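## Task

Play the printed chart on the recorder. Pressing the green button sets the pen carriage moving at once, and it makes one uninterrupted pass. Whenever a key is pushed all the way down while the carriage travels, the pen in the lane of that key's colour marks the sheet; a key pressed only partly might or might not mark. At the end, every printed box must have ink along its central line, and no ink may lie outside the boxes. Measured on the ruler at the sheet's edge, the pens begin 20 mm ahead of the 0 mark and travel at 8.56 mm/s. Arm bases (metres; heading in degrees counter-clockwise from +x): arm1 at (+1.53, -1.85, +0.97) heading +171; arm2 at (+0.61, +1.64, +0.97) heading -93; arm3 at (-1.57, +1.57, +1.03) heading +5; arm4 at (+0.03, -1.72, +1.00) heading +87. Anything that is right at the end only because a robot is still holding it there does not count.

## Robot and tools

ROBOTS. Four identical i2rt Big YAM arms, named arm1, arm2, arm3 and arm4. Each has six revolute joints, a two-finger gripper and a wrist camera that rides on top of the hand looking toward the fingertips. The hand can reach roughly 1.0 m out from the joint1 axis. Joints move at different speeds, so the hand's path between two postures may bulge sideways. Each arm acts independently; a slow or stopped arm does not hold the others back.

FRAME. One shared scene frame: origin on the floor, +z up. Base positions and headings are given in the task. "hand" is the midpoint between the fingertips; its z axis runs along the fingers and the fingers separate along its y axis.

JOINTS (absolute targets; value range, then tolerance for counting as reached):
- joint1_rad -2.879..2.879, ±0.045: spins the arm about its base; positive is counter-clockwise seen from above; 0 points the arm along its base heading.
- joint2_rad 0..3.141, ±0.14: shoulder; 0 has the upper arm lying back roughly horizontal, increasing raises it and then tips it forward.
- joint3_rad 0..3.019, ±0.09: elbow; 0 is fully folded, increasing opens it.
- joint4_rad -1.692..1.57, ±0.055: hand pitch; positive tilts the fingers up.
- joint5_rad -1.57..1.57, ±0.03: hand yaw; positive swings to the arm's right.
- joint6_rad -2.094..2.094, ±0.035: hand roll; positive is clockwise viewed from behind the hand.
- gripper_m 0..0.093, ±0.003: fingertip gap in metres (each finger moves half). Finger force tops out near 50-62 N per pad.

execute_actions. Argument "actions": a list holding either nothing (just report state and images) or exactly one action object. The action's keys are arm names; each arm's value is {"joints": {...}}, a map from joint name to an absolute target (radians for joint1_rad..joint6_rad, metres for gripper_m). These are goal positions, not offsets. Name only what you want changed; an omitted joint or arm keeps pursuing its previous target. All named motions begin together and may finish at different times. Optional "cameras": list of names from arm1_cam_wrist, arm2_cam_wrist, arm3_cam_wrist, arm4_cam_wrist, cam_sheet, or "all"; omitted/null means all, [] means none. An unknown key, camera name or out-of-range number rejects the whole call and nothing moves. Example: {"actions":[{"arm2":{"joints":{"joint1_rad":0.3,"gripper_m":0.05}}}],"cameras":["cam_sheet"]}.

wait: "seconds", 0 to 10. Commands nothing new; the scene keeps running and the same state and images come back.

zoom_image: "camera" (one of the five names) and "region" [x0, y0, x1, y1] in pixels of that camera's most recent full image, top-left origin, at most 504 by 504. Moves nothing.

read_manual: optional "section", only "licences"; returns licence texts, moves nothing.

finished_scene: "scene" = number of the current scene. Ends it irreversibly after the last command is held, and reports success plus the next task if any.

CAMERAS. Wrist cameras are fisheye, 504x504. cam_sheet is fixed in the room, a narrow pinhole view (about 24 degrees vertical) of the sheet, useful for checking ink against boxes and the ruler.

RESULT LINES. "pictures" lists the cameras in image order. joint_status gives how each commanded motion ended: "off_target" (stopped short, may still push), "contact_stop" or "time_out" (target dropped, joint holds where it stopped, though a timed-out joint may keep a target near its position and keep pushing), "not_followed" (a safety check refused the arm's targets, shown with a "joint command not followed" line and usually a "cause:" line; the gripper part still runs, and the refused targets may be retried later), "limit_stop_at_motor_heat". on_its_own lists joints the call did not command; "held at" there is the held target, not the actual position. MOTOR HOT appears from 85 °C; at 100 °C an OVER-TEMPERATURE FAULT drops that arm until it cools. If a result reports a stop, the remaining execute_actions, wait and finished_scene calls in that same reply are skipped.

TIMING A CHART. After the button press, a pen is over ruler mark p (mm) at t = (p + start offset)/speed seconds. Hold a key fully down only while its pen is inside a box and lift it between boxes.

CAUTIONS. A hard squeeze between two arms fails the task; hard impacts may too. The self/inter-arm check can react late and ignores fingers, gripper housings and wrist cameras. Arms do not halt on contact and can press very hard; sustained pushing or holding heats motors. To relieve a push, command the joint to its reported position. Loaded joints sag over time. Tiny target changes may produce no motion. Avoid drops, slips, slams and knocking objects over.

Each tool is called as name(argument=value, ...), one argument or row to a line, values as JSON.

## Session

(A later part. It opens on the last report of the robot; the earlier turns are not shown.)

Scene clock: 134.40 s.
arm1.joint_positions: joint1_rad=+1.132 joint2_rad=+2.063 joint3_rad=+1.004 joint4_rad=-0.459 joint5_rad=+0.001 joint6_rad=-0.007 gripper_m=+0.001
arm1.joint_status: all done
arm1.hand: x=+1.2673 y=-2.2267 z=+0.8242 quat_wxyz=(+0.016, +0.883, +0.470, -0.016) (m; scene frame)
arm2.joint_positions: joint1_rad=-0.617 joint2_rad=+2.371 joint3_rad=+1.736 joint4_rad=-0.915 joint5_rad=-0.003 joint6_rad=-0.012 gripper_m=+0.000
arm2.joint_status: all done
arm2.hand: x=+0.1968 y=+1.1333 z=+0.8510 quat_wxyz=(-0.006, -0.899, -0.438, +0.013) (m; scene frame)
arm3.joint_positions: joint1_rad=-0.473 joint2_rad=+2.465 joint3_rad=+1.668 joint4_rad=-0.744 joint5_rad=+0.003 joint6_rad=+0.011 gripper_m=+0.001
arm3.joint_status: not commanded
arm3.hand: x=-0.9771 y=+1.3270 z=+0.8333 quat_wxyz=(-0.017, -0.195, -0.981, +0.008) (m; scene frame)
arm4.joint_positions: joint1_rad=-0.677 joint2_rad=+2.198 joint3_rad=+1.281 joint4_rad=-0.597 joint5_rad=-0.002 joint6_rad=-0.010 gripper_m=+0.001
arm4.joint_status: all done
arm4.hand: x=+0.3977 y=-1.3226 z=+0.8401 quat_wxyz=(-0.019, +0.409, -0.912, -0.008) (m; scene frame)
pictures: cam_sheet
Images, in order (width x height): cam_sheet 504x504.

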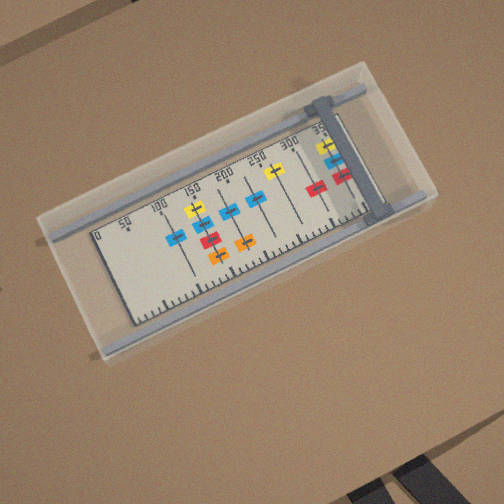

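execute_actions(
  actions=[],
)

Scene clock: 136.53 s.
arm1.joint_positions: joint1_rad=+1.132 joint2_rad=+2.063 joint3_rad=+1.004 joint4_rad=-0.459 joint5_rad=+0.001 joint6_rad=-0.007 gripper_m=+0.001
arm1.joint_status: all done
arm1.hand: x=+1.2673 y=-2.2267 z=+0.8242 quat_wxyz=(+0.016, +0.883, +0.470, -0.016) (m; scene frame)
arm2.joint_positions: joint1_rad=-0.617 joint2_rad=+2.371 joint3_rad=+1.736 joint4_rad=-0.915 joint5_rad=-0.003 joint6_rad=-0.012 gripper_m=+0.000
arm2.joint_status: all done
arm2.hand: x=+0.1968 y=+1.1333 z=+0.8510 quat_wxyz=(-0.006, -0.899, -0.438, +0.013) (m; scene frame)
arm3.joint_positions: joint1_rad=-0.473 joint2_rad=+2.465 joint3_rad=+1.668 joint4_rad=-0.744 joint5_rad=+0.003 joint6_rad=+0.011 gripper_m=+0.001
arm3.joint_status: not commanded
arm3.hand: x=-0.9771 y=+1.3270 z=+0.8333 quat_wxyz=(-0.017, -0.195, -0.981, +0.008) (m; scene frame)
arm4.joint_positions: joint1_rad=-0.677 joint2_rad=+2.198 joint3_rad=+1.281 joint4_rad=-0.597 joint5_rad=-0.002 joint6_rad=-0.010 gripper_m=+0.001
arm4.joint_status: all done
arm4.hand: x=+0.3977 y=-1.3226 z=+0.8401 quat_wxyz=(-0.019, +0.409, -0.912, -0.008) (m; scene frame)
pictures: arm1_cam_wrist, arm2_cam_wrist, arm3_cam_wrist, arm4_cam_wrist, cam_sheet
Images, in order (width x height): arm1_cam_wrist 504x504, arm2_cam_wrist 504x504, arm3_cam_wrist 504x504, arm4_cam_wrist 504x504, cam_sheet 504x504.

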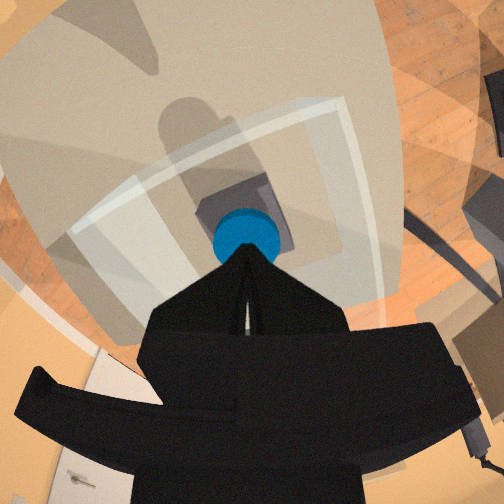

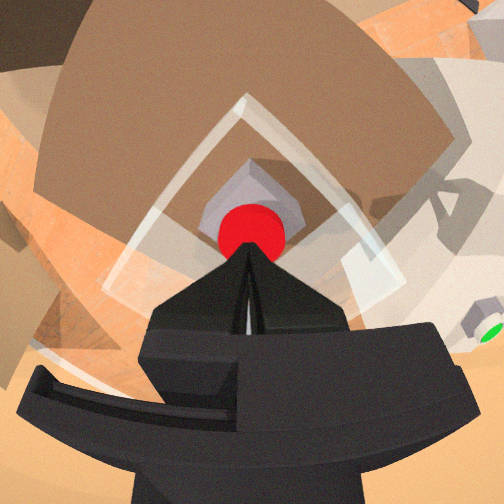

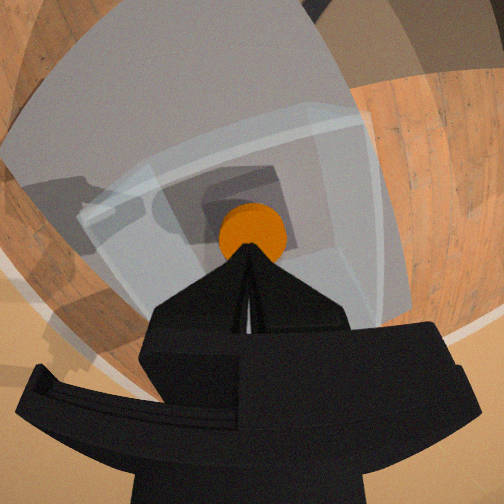

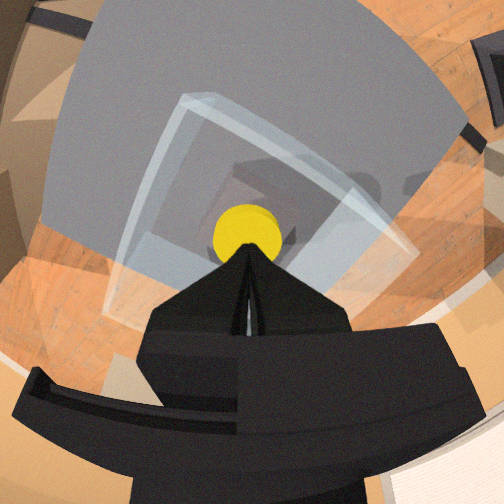

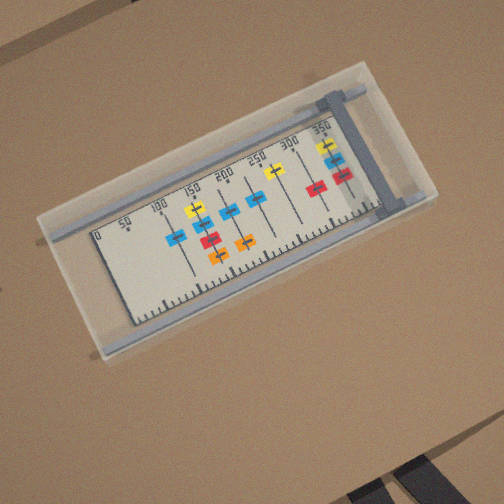

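zoom_image(
  camera="cam_sheet",
  region=[150, 170, 290, 280],
)

zoom_image(
  camera="cam_sheet",
  region=[250, 110, 390, 220],
)

Region (150, 170, 290, 280) of cam_sheet's 504x504 image, scaled by 3.600, with more detail than that image has; it fills the top 396 rows of this view, and the rest is white.

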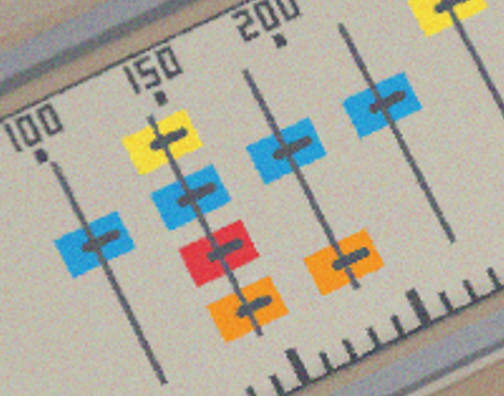

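Region (250, 110, 390, 220) of cam_sheet's 504x504 image, scaled by 3.600, with more detail than that image has; it fills the top 396 rows of this view, and the rest is white.

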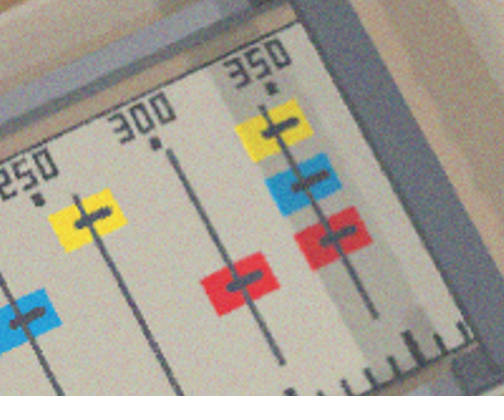

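finished_scene(
  scene=1,
)

The scene is finished: the task was done.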